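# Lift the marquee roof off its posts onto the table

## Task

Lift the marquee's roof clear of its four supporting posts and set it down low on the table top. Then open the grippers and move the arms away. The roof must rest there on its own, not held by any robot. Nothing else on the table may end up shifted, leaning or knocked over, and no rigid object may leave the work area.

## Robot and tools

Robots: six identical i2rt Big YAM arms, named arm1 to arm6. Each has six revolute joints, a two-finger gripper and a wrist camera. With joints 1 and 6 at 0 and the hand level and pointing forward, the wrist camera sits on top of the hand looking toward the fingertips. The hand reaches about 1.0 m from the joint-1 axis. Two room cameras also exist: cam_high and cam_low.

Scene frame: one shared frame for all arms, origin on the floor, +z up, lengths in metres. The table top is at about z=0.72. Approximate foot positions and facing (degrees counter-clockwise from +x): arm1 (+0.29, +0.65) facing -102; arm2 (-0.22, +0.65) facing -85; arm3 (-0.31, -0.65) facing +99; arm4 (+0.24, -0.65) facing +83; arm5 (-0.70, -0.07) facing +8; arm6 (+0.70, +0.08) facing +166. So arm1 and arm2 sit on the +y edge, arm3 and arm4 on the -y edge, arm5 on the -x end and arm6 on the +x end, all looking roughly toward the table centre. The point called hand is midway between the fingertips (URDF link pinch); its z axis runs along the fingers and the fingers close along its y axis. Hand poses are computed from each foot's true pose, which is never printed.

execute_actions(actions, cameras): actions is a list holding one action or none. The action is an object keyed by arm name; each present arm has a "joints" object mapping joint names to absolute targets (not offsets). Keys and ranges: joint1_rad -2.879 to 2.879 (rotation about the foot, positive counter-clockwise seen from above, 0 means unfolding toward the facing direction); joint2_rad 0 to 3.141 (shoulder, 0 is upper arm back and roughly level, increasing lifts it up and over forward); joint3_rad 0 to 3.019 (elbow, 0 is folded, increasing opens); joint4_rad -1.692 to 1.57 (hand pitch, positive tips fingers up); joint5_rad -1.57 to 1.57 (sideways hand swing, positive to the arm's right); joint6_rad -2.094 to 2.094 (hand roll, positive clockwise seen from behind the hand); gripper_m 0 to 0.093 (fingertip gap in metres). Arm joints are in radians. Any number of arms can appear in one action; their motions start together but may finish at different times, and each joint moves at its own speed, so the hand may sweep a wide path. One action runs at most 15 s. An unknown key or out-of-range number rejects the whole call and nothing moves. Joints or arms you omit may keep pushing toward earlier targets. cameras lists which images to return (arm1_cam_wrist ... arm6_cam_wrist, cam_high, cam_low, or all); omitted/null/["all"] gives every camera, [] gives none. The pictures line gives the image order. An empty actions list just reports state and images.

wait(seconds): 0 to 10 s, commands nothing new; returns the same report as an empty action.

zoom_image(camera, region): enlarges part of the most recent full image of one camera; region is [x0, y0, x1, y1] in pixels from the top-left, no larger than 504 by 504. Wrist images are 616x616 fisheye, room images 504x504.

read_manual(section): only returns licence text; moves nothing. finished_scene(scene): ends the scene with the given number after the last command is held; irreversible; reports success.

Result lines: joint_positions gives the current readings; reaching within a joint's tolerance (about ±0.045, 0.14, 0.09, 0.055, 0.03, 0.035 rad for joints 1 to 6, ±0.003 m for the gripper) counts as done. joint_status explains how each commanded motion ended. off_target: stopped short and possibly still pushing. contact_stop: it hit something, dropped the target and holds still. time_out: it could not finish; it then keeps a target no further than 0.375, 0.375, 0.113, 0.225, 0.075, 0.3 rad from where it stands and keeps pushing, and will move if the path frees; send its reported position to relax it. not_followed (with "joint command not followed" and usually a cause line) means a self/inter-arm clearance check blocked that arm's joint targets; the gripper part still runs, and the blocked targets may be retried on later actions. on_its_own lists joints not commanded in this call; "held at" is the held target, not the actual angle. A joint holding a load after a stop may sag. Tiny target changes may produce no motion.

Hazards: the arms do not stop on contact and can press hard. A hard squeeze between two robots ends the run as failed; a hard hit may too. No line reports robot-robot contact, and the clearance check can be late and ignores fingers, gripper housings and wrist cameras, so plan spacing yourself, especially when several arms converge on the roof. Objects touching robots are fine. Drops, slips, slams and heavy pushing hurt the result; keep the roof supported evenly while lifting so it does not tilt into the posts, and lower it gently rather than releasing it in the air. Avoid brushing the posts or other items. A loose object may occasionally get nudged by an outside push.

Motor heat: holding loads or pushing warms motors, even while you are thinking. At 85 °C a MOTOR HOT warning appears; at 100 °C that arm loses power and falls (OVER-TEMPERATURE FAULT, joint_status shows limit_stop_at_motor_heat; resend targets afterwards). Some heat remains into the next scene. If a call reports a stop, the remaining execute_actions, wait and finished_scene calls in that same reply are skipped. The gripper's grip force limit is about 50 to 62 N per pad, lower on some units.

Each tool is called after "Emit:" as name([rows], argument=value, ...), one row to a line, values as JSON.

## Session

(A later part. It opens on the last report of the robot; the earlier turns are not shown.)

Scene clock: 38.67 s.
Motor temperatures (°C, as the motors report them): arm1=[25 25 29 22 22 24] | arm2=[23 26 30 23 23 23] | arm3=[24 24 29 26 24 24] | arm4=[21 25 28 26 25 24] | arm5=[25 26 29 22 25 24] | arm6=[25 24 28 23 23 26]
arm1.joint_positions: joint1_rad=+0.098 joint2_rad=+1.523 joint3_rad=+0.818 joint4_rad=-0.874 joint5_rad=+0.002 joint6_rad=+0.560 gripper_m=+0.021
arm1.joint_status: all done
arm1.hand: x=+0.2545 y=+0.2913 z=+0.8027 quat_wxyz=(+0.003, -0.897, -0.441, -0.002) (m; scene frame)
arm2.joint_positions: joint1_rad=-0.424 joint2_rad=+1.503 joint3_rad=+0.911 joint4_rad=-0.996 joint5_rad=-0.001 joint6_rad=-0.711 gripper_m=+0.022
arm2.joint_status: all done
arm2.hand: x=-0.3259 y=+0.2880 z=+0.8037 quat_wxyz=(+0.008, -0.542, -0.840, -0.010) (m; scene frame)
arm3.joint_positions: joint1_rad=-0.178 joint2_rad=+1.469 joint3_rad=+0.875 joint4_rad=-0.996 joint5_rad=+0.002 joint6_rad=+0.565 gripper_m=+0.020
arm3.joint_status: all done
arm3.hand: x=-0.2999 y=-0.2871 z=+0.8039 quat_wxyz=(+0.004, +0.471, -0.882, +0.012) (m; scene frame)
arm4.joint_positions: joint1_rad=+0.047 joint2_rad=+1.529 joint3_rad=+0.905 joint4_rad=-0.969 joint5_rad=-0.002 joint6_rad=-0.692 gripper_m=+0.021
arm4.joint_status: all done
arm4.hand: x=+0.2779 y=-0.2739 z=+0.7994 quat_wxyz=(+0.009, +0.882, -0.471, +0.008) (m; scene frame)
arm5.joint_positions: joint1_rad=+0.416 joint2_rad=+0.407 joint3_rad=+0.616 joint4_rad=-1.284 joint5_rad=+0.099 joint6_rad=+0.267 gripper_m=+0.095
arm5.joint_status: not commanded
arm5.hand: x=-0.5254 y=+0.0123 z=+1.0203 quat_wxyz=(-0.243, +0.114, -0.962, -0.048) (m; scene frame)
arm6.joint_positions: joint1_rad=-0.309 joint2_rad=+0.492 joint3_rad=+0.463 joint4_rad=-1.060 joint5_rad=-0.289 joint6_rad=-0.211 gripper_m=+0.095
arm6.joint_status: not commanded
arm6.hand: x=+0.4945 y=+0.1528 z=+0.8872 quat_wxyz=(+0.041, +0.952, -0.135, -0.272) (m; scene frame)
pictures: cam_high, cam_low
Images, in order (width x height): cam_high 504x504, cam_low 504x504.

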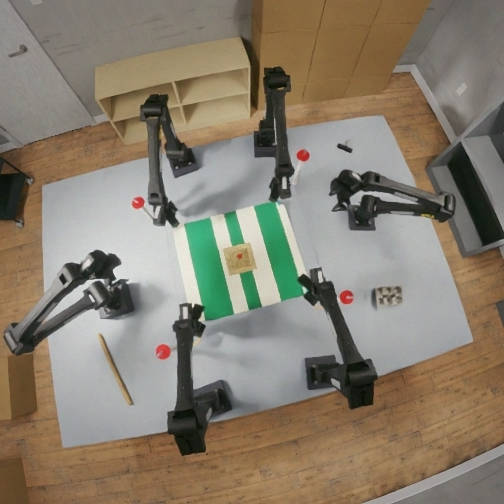

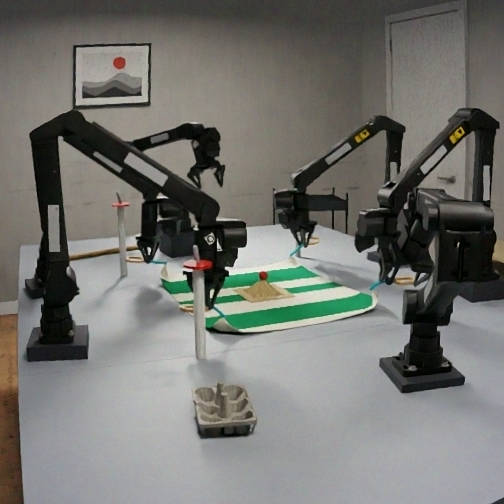

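Emit:
execute_actions([
  {"arm1":{"joints":{"joint3_rad":0.644,"joint4_rad":-0.676}},"arm2":{"joints":{"joint3_rad":0.765,"joint4_rad":-0.803}},"arm3":{"joints":{"joint3_rad":0.716,"joint4_rad":-0.80}},"arm4":{"joints":{"joint3_rad":0.767,"joint4_rad":-0.787}}},
])

Scene clock: 40.07 s.
Motor temperatures (°C, as the motors report them): arm1=[25 25 29 22 22 24] | arm2=[23 26 30 23 23 23] | arm3=[24 24 29 26 24 24] | arm4=[21 25 27 26 25 24] | arm5=[25 26 29 22 25 24] | arm6=[25 24 28 23 23 26]
arm1.joint_positions: joint1_rad=+0.098 joint2_rad=+1.523 joint3_rad=+0.641 joint4_rad=-0.690 joint5_rad=+0.002 joint6_rad=+0.560 gripper_m=+0.021
arm1.joint_status: all done
arm1.hand: x=+0.2590 y=+0.3374 z=+0.7553 quat_wxyz=(+0.000, -0.897, -0.442, +0.000) (m; scene frame)
arm2.joint_positions: joint1_rad=-0.424 joint2_rad=+1.499 joint3_rad=+0.755 joint4_rad=-0.819 joint5_rad=-0.001 joint6_rad=-0.711 gripper_m=+0.022
arm2.joint_status: all done
arm2.hand: x=-0.3174 y=+0.3186 z=+0.7584 quat_wxyz=(+0.004, -0.542, -0.840, +0.002) (m; scene frame)
arm3.joint_positions: joint1_rad=-0.178 joint2_rad=+1.463 joint3_rad=+0.717 joint4_rad=-0.815 joint5_rad=+0.002 joint6_rad=+0.565 gripper_m=+0.020
arm3.joint_status: all done
arm3.hand: x=-0.3005 y=-0.3188 z=+0.7587 quat_wxyz=(-0.003, +0.471, -0.882, +0.000) (m; scene frame)
arm4.joint_positions: joint1_rad=+0.047 joint2_rad=+1.527 joint3_rad=+0.758 joint4_rad=-0.796 joint5_rad=-0.002 joint6_rad=-0.692 gripper_m=+0.021
arm4.joint_status: all done
arm4.hand: x=+0.2754 y=-0.3030 z=+0.7572 quat_wxyz=(-0.005, +0.882, -0.470, +0.003) (m; scene frame)
arm5.joint_positions: joint1_rad=+0.416 joint2_rad=+0.407 joint3_rad=+0.616 joint4_rad=-1.284 joint5_rad=+0.099 joint6_rad=+0.267 gripper_m=+0.095
arm5.joint_status: not commanded
arm5.hand: x=-0.5254 y=+0.0123 z=+1.0203 quat_wxyz=(-0.243, +0.114, -0.962, -0.048) (m; scene frame)
arm6.joint_positions: joint1_rad=-0.309 joint2_rad=+0.492 joint3_rad=+0.463 joint4_rad=-1.060 joint5_rad=-0.289 joint6_rad=-0.211 gripper_m=+0.095
arm6.joint_status: not commanded
arm6.hand: x=+0.4945 y=+0.1528 z=+0.8872 quat_wxyz=(+0.041, +0.952, -0.135, -0.272) (m; scene frame)
pictures: arm1_cam_wrist, arm2_cam_wrist, arm3_cam_wrist, arm4_cam_wrist, arm5_cam_wrist, arm6_cam_wrist, cam_high, cam_low
Images, in order (width x height): arm1_cam_wrist 616x616, arm2_cam_wrist 616x616, arm3_cam_wrist 616x616, arm4_cam_wrist 616x616, arm5_cam_wrist 616x616, arm6_cam_wrist 616x616, cam_high 504x504, cam_low 504x504.

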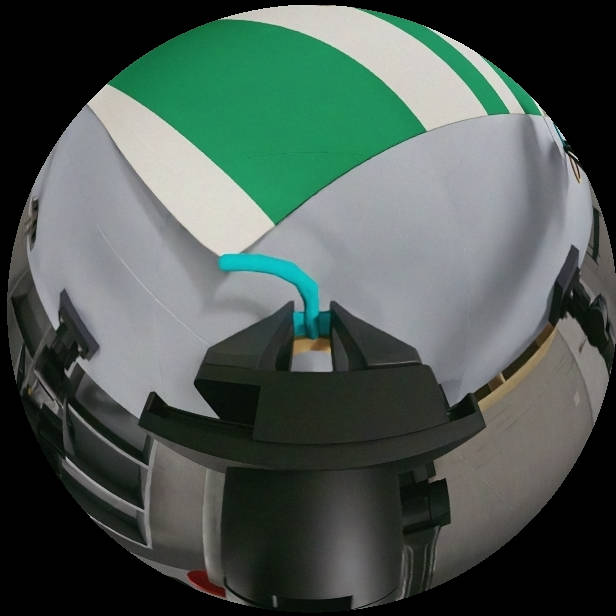

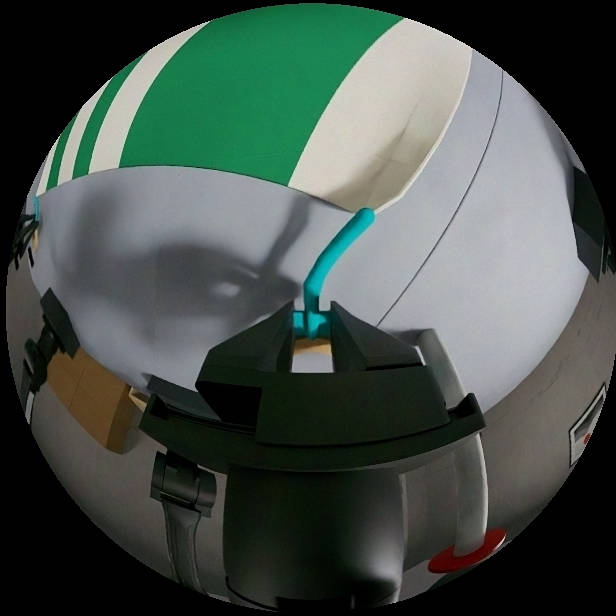

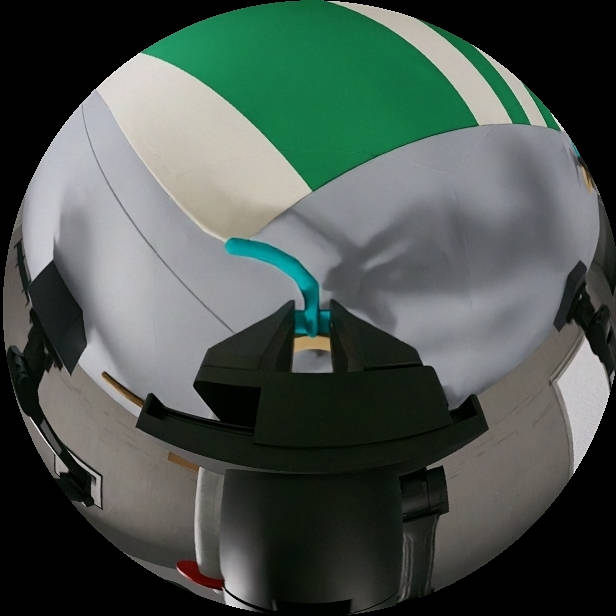

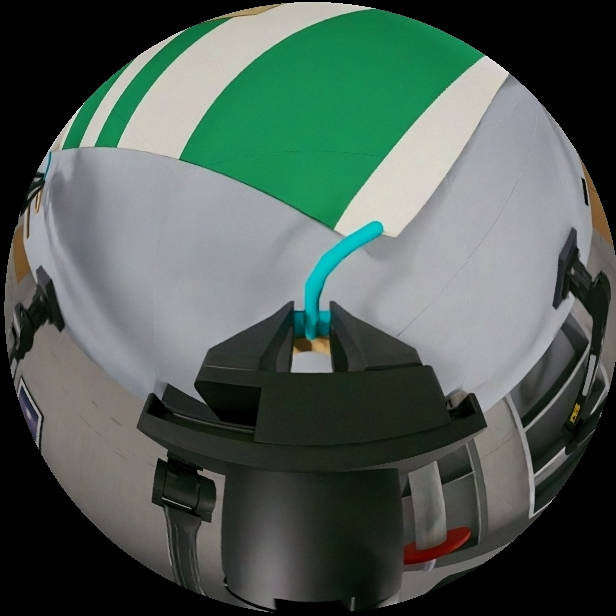

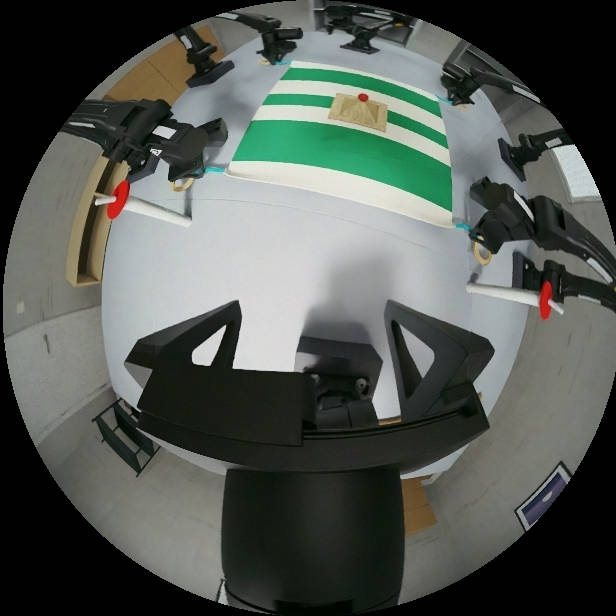

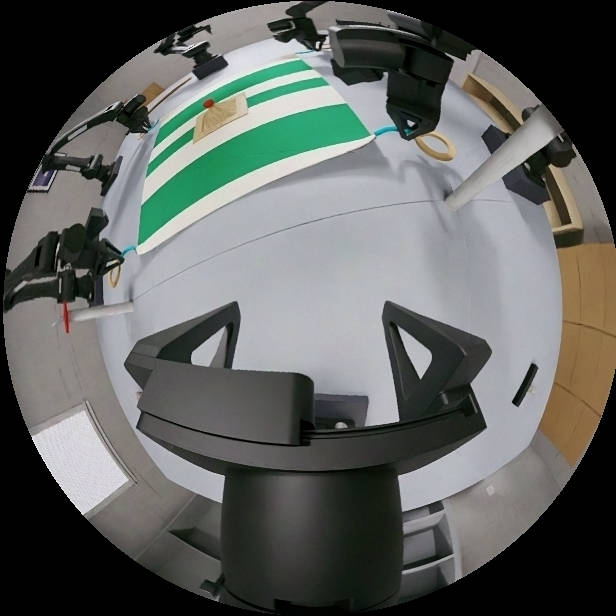

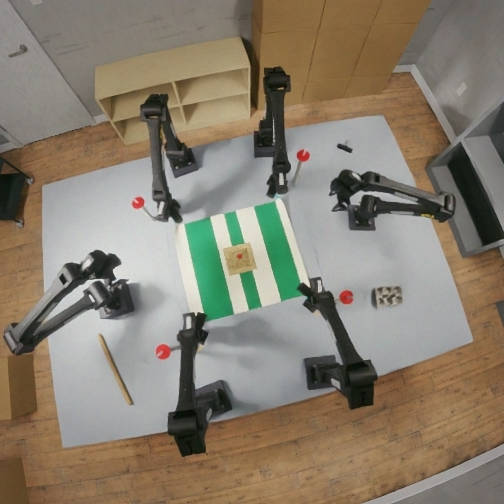

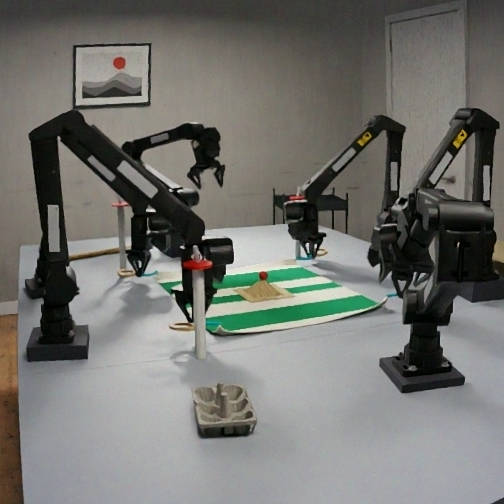

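Emit:
execute_actions([
  {"arm1":{"joints":{"joint3_rad":0.572,"joint4_rad":-0.606,"joint6_rad":0.15}},"arm2":{"joints":{"joint3_rad":0.695,"joint4_rad":-0.74,"joint6_rad":-0.4}},"arm3":{"joints":{"joint3_rad":0.644,"joint4_rad":-0.737,"joint6_rad":0.2}},"arm4":{"joints":{"joint3_rad":0.697,"joint4_rad":-0.722,"joint6_rad":-0.33}}},
], cameras=["arm1_cam_wrist","arm2_cam_wrist","arm3_cam_wrist","arm4_cam_wrist","cam_low"])

Scene clock: 41.90 s.
Motor temperatures (°C, as the motors report them): arm1=[25 25 28 22 22 24] | arm2=[23 26 30 23 23 23] | arm3=[24 24 28 26 24 24] | arm4=[21 25 27 26 25 24] | arm5=[25 26 29 22 25 24] | arm6=[25 24 28 23 23 26]
arm1.joint_positions: joint1_rad=+0.098 joint2_rad=+1.523 joint3_rad=+0.575 joint4_rad=-0.618 joint5_rad=+0.002 joint6_rad=+0.161 gripper_m=+0.021
arm1.joint_status: all done
arm1.hand: x=+0.2608 y=+0.3559 z=+0.7399 quat_wxyz=(-0.002, -0.792, -0.611, +0.002) (m; scene frame)
arm2.joint_positions: joint1_rad=-0.424 joint2_rad=+1.499 joint3_rad=+0.695 joint4_rad=-0.752 joint5_rad=-0.001 joint6_rad=-0.411 gripper_m=+0.022
arm2.joint_status: all done
arm2.hand: x=-0.3135 y=+0.3325 z=+0.7420 quat_wxyz=(+0.002, -0.661, -0.750, +0.006) (m; scene frame)
arm3.joint_positions: joint1_rad=-0.178 joint2_rad=+1.463 joint3_rad=+0.652 joint4_rad=-0.749 joint5_rad=+0.002 joint6_rad=+0.215 gripper_m=+0.020
arm3.joint_status: all done
arm3.hand: x=-0.3009 y=-0.3359 z=+0.7412 quat_wxyz=(-0.004, +0.617, -0.787, +0.000) (m; scene frame)
arm4.joint_positions: joint1_rad=+0.047 joint2_rad=+1.527 joint3_rad=+0.692 joint4_rad=-0.731 joint5_rad=-0.002 joint6_rad=-0.343 gripper_m=+0.021
arm4.joint_status: all done
arm4.hand: x=+0.2738 y=-0.3210 z=+0.7398 quat_wxyz=(-0.005, +0.787, -0.617, +0.002) (m; scene frame)
arm5.joint_positions: joint1_rad=+0.416 joint2_rad=+0.407 joint3_rad=+0.616 joint4_rad=-1.284 joint5_rad=+0.099 joint6_rad=+0.267 gripper_m=+0.095
arm5.joint_status: not commanded
arm5.hand: x=-0.5254 y=+0.0123 z=+1.0203 quat_wxyz=(-0.243, +0.114, -0.962, -0.048) (m; scene frame)
arm6.joint_positions: joint1_rad=-0.309 joint2_rad=+0.492 joint3_rad=+0.463 joint4_rad=-1.060 joint5_rad=-0.289 joint6_rad=-0.211 gripper_m=+0.095
arm6.joint_status: not commanded
arm6.hand: x=+0.4945 y=+0.1528 z=+0.8872 quat_wxyz=(+0.041, +0.952, -0.135, -0.272) (m; scene frame)
pictures: arm1_cam_wrist, arm2_cam_wrist, arm3_cam_wrist, arm4_cam_wrist, cam_low
Images, in order (width x height): arm1_cam_wrist 616x616, arm2_cam_wrist 616x616, arm3_cam_wrist 616x616, arm4_cam_wrist 616x616, cam_low 504x504.

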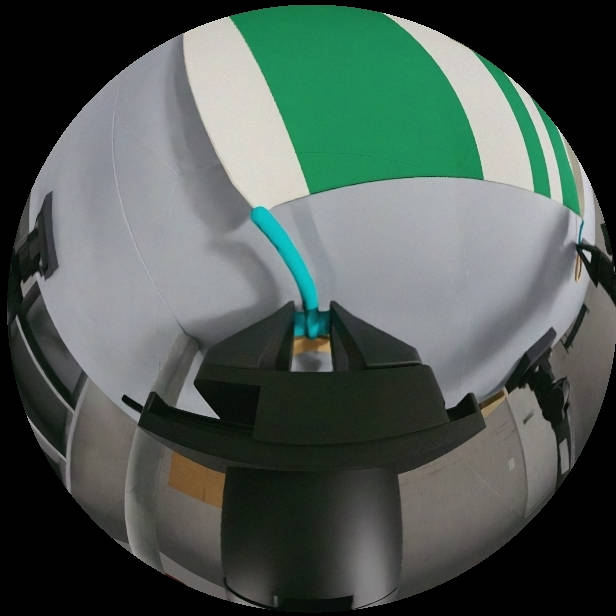

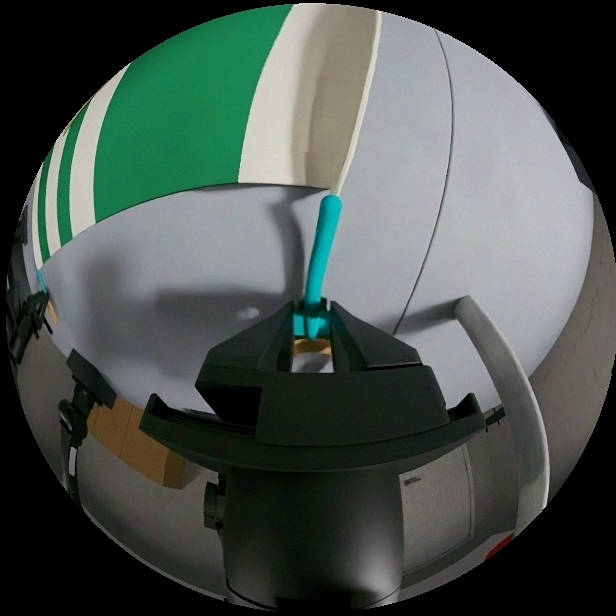

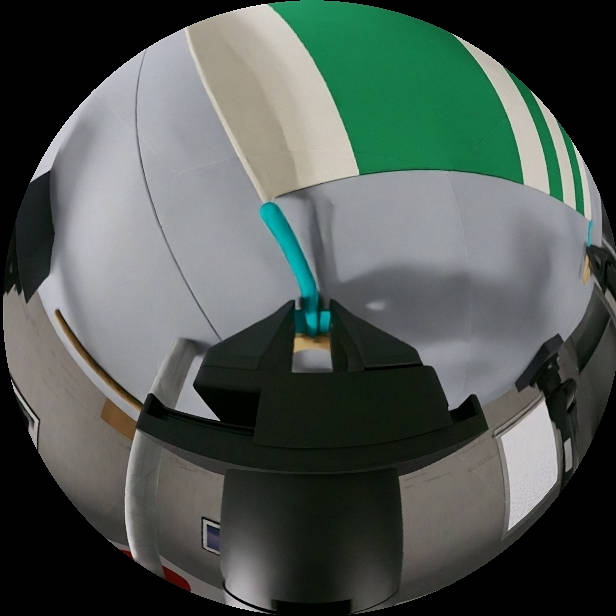

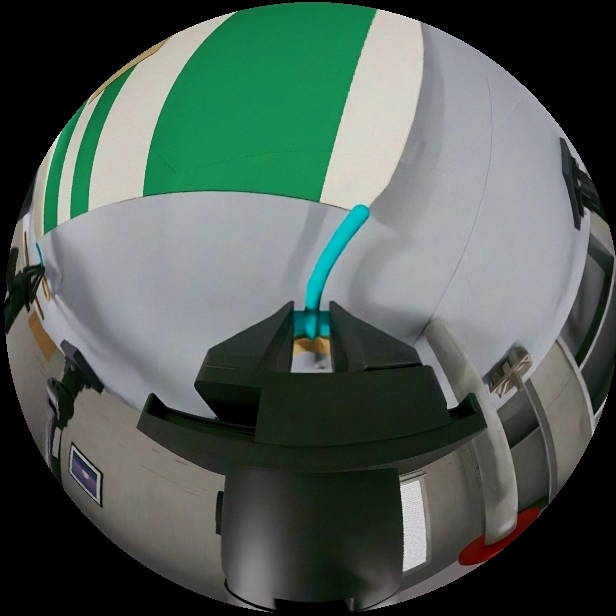

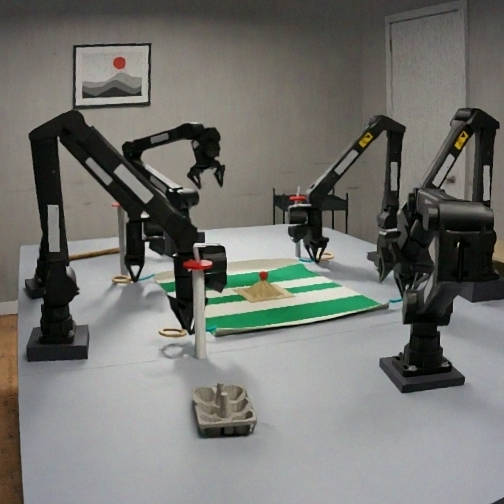

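Emit:
execute_actions([
  {"arm1":{"joints":{"gripper_m":0.05}},"arm2":{"joints":{"gripper_m":0.05}},"arm3":{"joints":{"gripper_m":0.05}},"arm4":{"joints":{"gripper_m":0.05}}},
], cameras=["arm1_cam_wrist","arm2_cam_wrist","arm3_cam_wrist","arm4_cam_wrist","cam_low"])

Scene clock: 42.70 s.
Motor temperatures (°C, as the motors report them): arm1=[25 25 28 22 22 24] | arm2=[23 26 29 23 23 23] | arm3=[24 24 28 26 24 24] | arm4=[21 25 27 26 25 24] | arm5=[25 26 29 22 25 24] | arm6=[25 24 28 23 23 26]
arm1.joint_positions: joint1_rad=+0.098 joint2_rad=+1.523 joint3_rad=+0.575 joint4_rad=-0.618 joint5_rad=+0.002 joint6_rad=+0.161 gripper_m=+0.050
arm1.joint_status: all done
arm1.hand: x=+0.2608 y=+0.3559 z=+0.7399 quat_wxyz=(-0.002, -0.792, -0.611, +0.002) (m; scene frame)
arm2.joint_positions: joint1_rad=-0.424 joint2_rad=+1.499 joint3_rad=+0.695 joint4_rad=-0.752 joint5_rad=-0.001 joint6_rad=-0.411 gripper_m=+0.050
arm2.joint_status: all done
arm2.hand: x=-0.3135 y=+0.3325 z=+0.7420 quat_wxyz=(+0.002, -0.661, -0.750, +0.006) (m; scene frame)
arm3.joint_positions: joint1_rad=-0.178 joint2_rad=+1.463 joint3_rad=+0.652 joint4_rad=-0.749 joint5_rad=+0.002 joint6_rad=+0.215 gripper_m=+0.050
arm3.joint_status: all done
arm3.hand: x=-0.3009 y=-0.3359 z=+0.7412 quat_wxyz=(-0.004, +0.617, -0.787, +0.000) (m; scene frame)
arm4.joint_positions: joint1_rad=+0.047 joint2_rad=+1.527 joint3_rad=+0.692 joint4_rad=-0.731 joint5_rad=-0.002 joint6_rad=-0.342 gripper_m=+0.050
arm4.joint_status: all done
arm4.hand: x=+0.2738 y=-0.3210 z=+0.7398 quat_wxyz=(-0.005, +0.787, -0.617, +0.002) (m; scene frame)
arm5.joint_positions: joint1_rad=+0.416 joint2_rad=+0.407 joint3_rad=+0.616 joint4_rad=-1.284 joint5_rad=+0.099 joint6_rad=+0.267 gripper_m=+0.095
arm5.joint_status: not commanded
arm5.hand: x=-0.5254 y=+0.0123 z=+1.0203 quat_wxyz=(-0.243, +0.114, -0.962, -0.048) (m; scene frame)
arm6.joint_positions: joint1_rad=-0.309 joint2_rad=+0.492 joint3_rad=+0.463 joint4_rad=-1.060 joint5_rad=-0.289 joint6_rad=-0.211 gripper_m=+0.095
arm6.joint_status: not commanded
arm6.hand: x=+0.4945 y=+0.1528 z=+0.8872 quat_wxyz=(+0.041, +0.952, -0.135, -0.272) (m; scene frame)
pictures: arm1_cam_wrist, arm2_cam_wrist, arm3_cam_wrist, arm4_cam_wrist, cam_low
Images, in order (width x height): arm1_cam_wrist 616x616, arm2_cam_wrist 616x616, arm3_cam_wrist 616x616, arm4_cam_wrist 616x616, cam_low 504x504.

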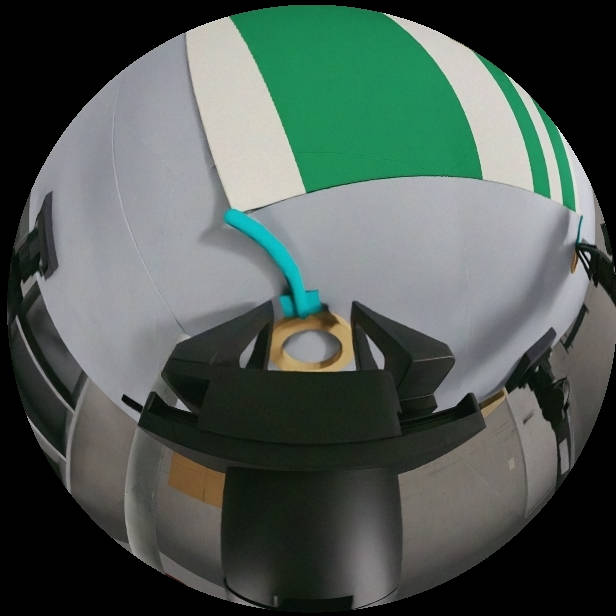

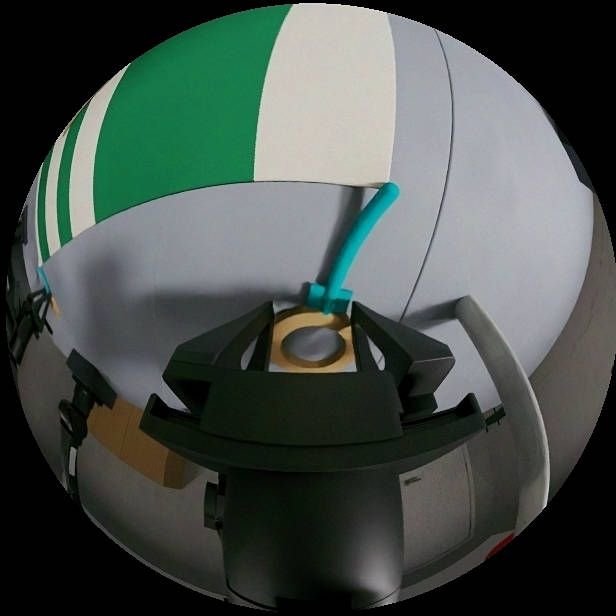

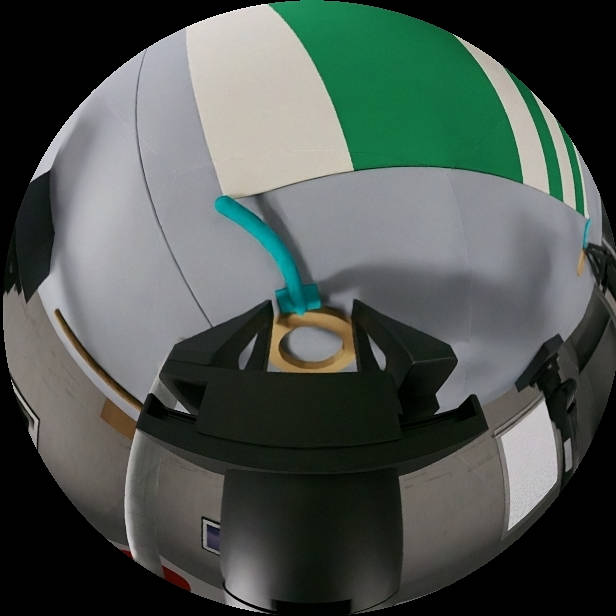

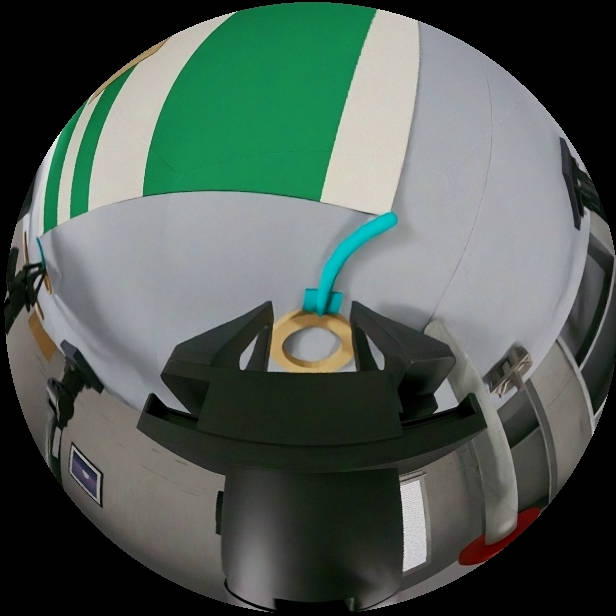

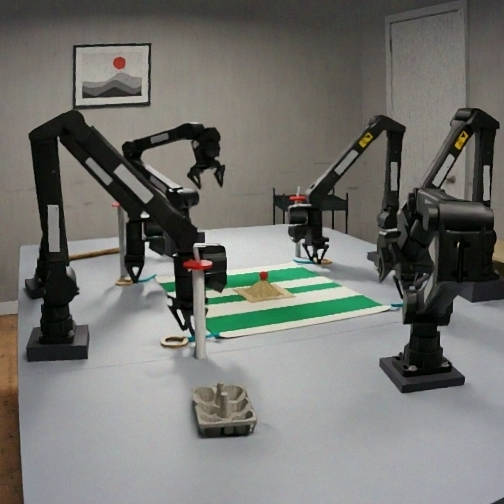

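Emit:
execute_actions([
  {"arm1":{"joints":{"joint2_rad":0.5}},"arm2":{"joints":{"joint2_rad":0.55}},"arm3":{"joints":{"joint2_rad":0.5}},"arm4":{"joints":{"joint2_rad":0.55}}},
], cameras=["cam_high","cam_low"])

Scene clock: 44.60 s.
Motor temperatures (°C, as the motors report them): arm1=[25 25 28 22 22 24] | arm2=[23 26 29 23 23 23] | arm3=[24 24 28 26 24 24] | arm4=[21 25 27 26 25 24] | arm5=[25 26 29 22 25 24] | arm6=[25 24 28 23 23 26]
arm1.joint_positions: joint1_rad=+0.098 joint2_rad=+0.501 joint3_rad=+0.575 joint4_rad=-0.618 joint5_rad=+0.002 joint6_rad=+0.161 gripper_m=+0.050
arm1.joint_status: all done
arm1.hand: x=+0.2586 y=+0.3381 z=+1.0569 quat_wxyz=(-0.358, -0.690, -0.531, +0.336) (m; scene frame)
arm2.joint_positions: joint1_rad=-0.424 joint2_rad=+0.546 joint3_rad=+0.693 joint4_rad=-0.752 joint5_rad=-0.001 joint6_rad=-0.411 gripper_m=+0.050
arm2.joint_status: all done
arm2.hand: x=-0.3061 y=+0.3463 z=+1.0514 quat_wxyz=(-0.192, -0.585, -0.667, +0.420) (m; scene frame)
arm3.joint_positions: joint1_rad=-0.178 joint2_rad=+0.499 joint3_rad=+0.652 joint4_rad=-0.749 joint5_rad=+0.002 joint6_rad=+0.215 gripper_m=+0.050
arm3.joint_status: all done
arm3.hand: x=-0.3022 y=-0.3455 z=+1.0411 quat_wxyz=(-0.299, +0.546, -0.696, -0.357) (m; scene frame)
arm4.joint_positions: joint1_rad=+0.047 joint2_rad=+0.552 joint3_rad=+0.692 joint4_rad=-0.731 joint5_rad=-0.002 joint6_rad=-0.342 gripper_m=+0.050
arm4.joint_status: all done
arm4.hand: x=+0.2691 y=-0.3342 z=+1.0602 quat_wxyz=(-0.400, +0.696, -0.542, -0.249) (m; scene frame)
arm5.joint_positions: joint1_rad=+0.416 joint2_rad=+0.407 joint3_rad=+0.616 joint4_rad=-1.284 joint5_rad=+0.099 joint6_rad=+0.267 gripper_m=+0.095
arm5.joint_status: not commanded
arm5.hand: x=-0.5254 y=+0.0123 z=+1.0203 quat_wxyz=(-0.243, +0.114, -0.962, -0.048) (m; scene frame)
arm6.joint_positions: joint1_rad=-0.309 joint2_rad=+0.492 joint3_rad=+0.463 joint4_rad=-1.060 joint5_rad=-0.289 joint6_rad=-0.211 gripper_m=+0.095
arm6.joint_status: not commanded
arm6.hand: x=+0.4945 y=+0.1528 z=+0.8872 quat_wxyz=(+0.041, +0.952, -0.135, -0.272) (m; scene frame)
pictures: cam_high, cam_low
Images, in order (width x height): cam_high 504x504, cam_low 504x504.

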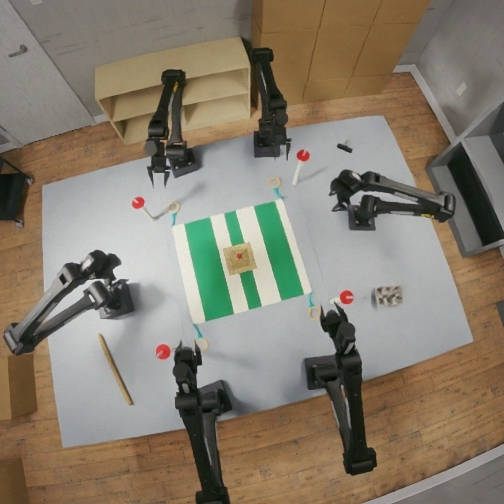

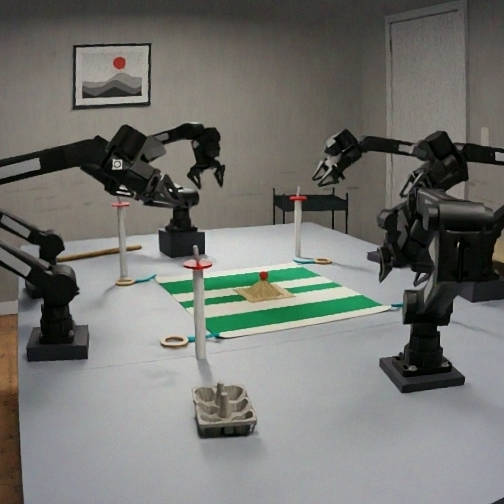

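The roof is lying flat on the table, all four rings are off their posts, and the arms are clear.

Emit:
finished_scene(scene=1)

The scene is finished: the task was done.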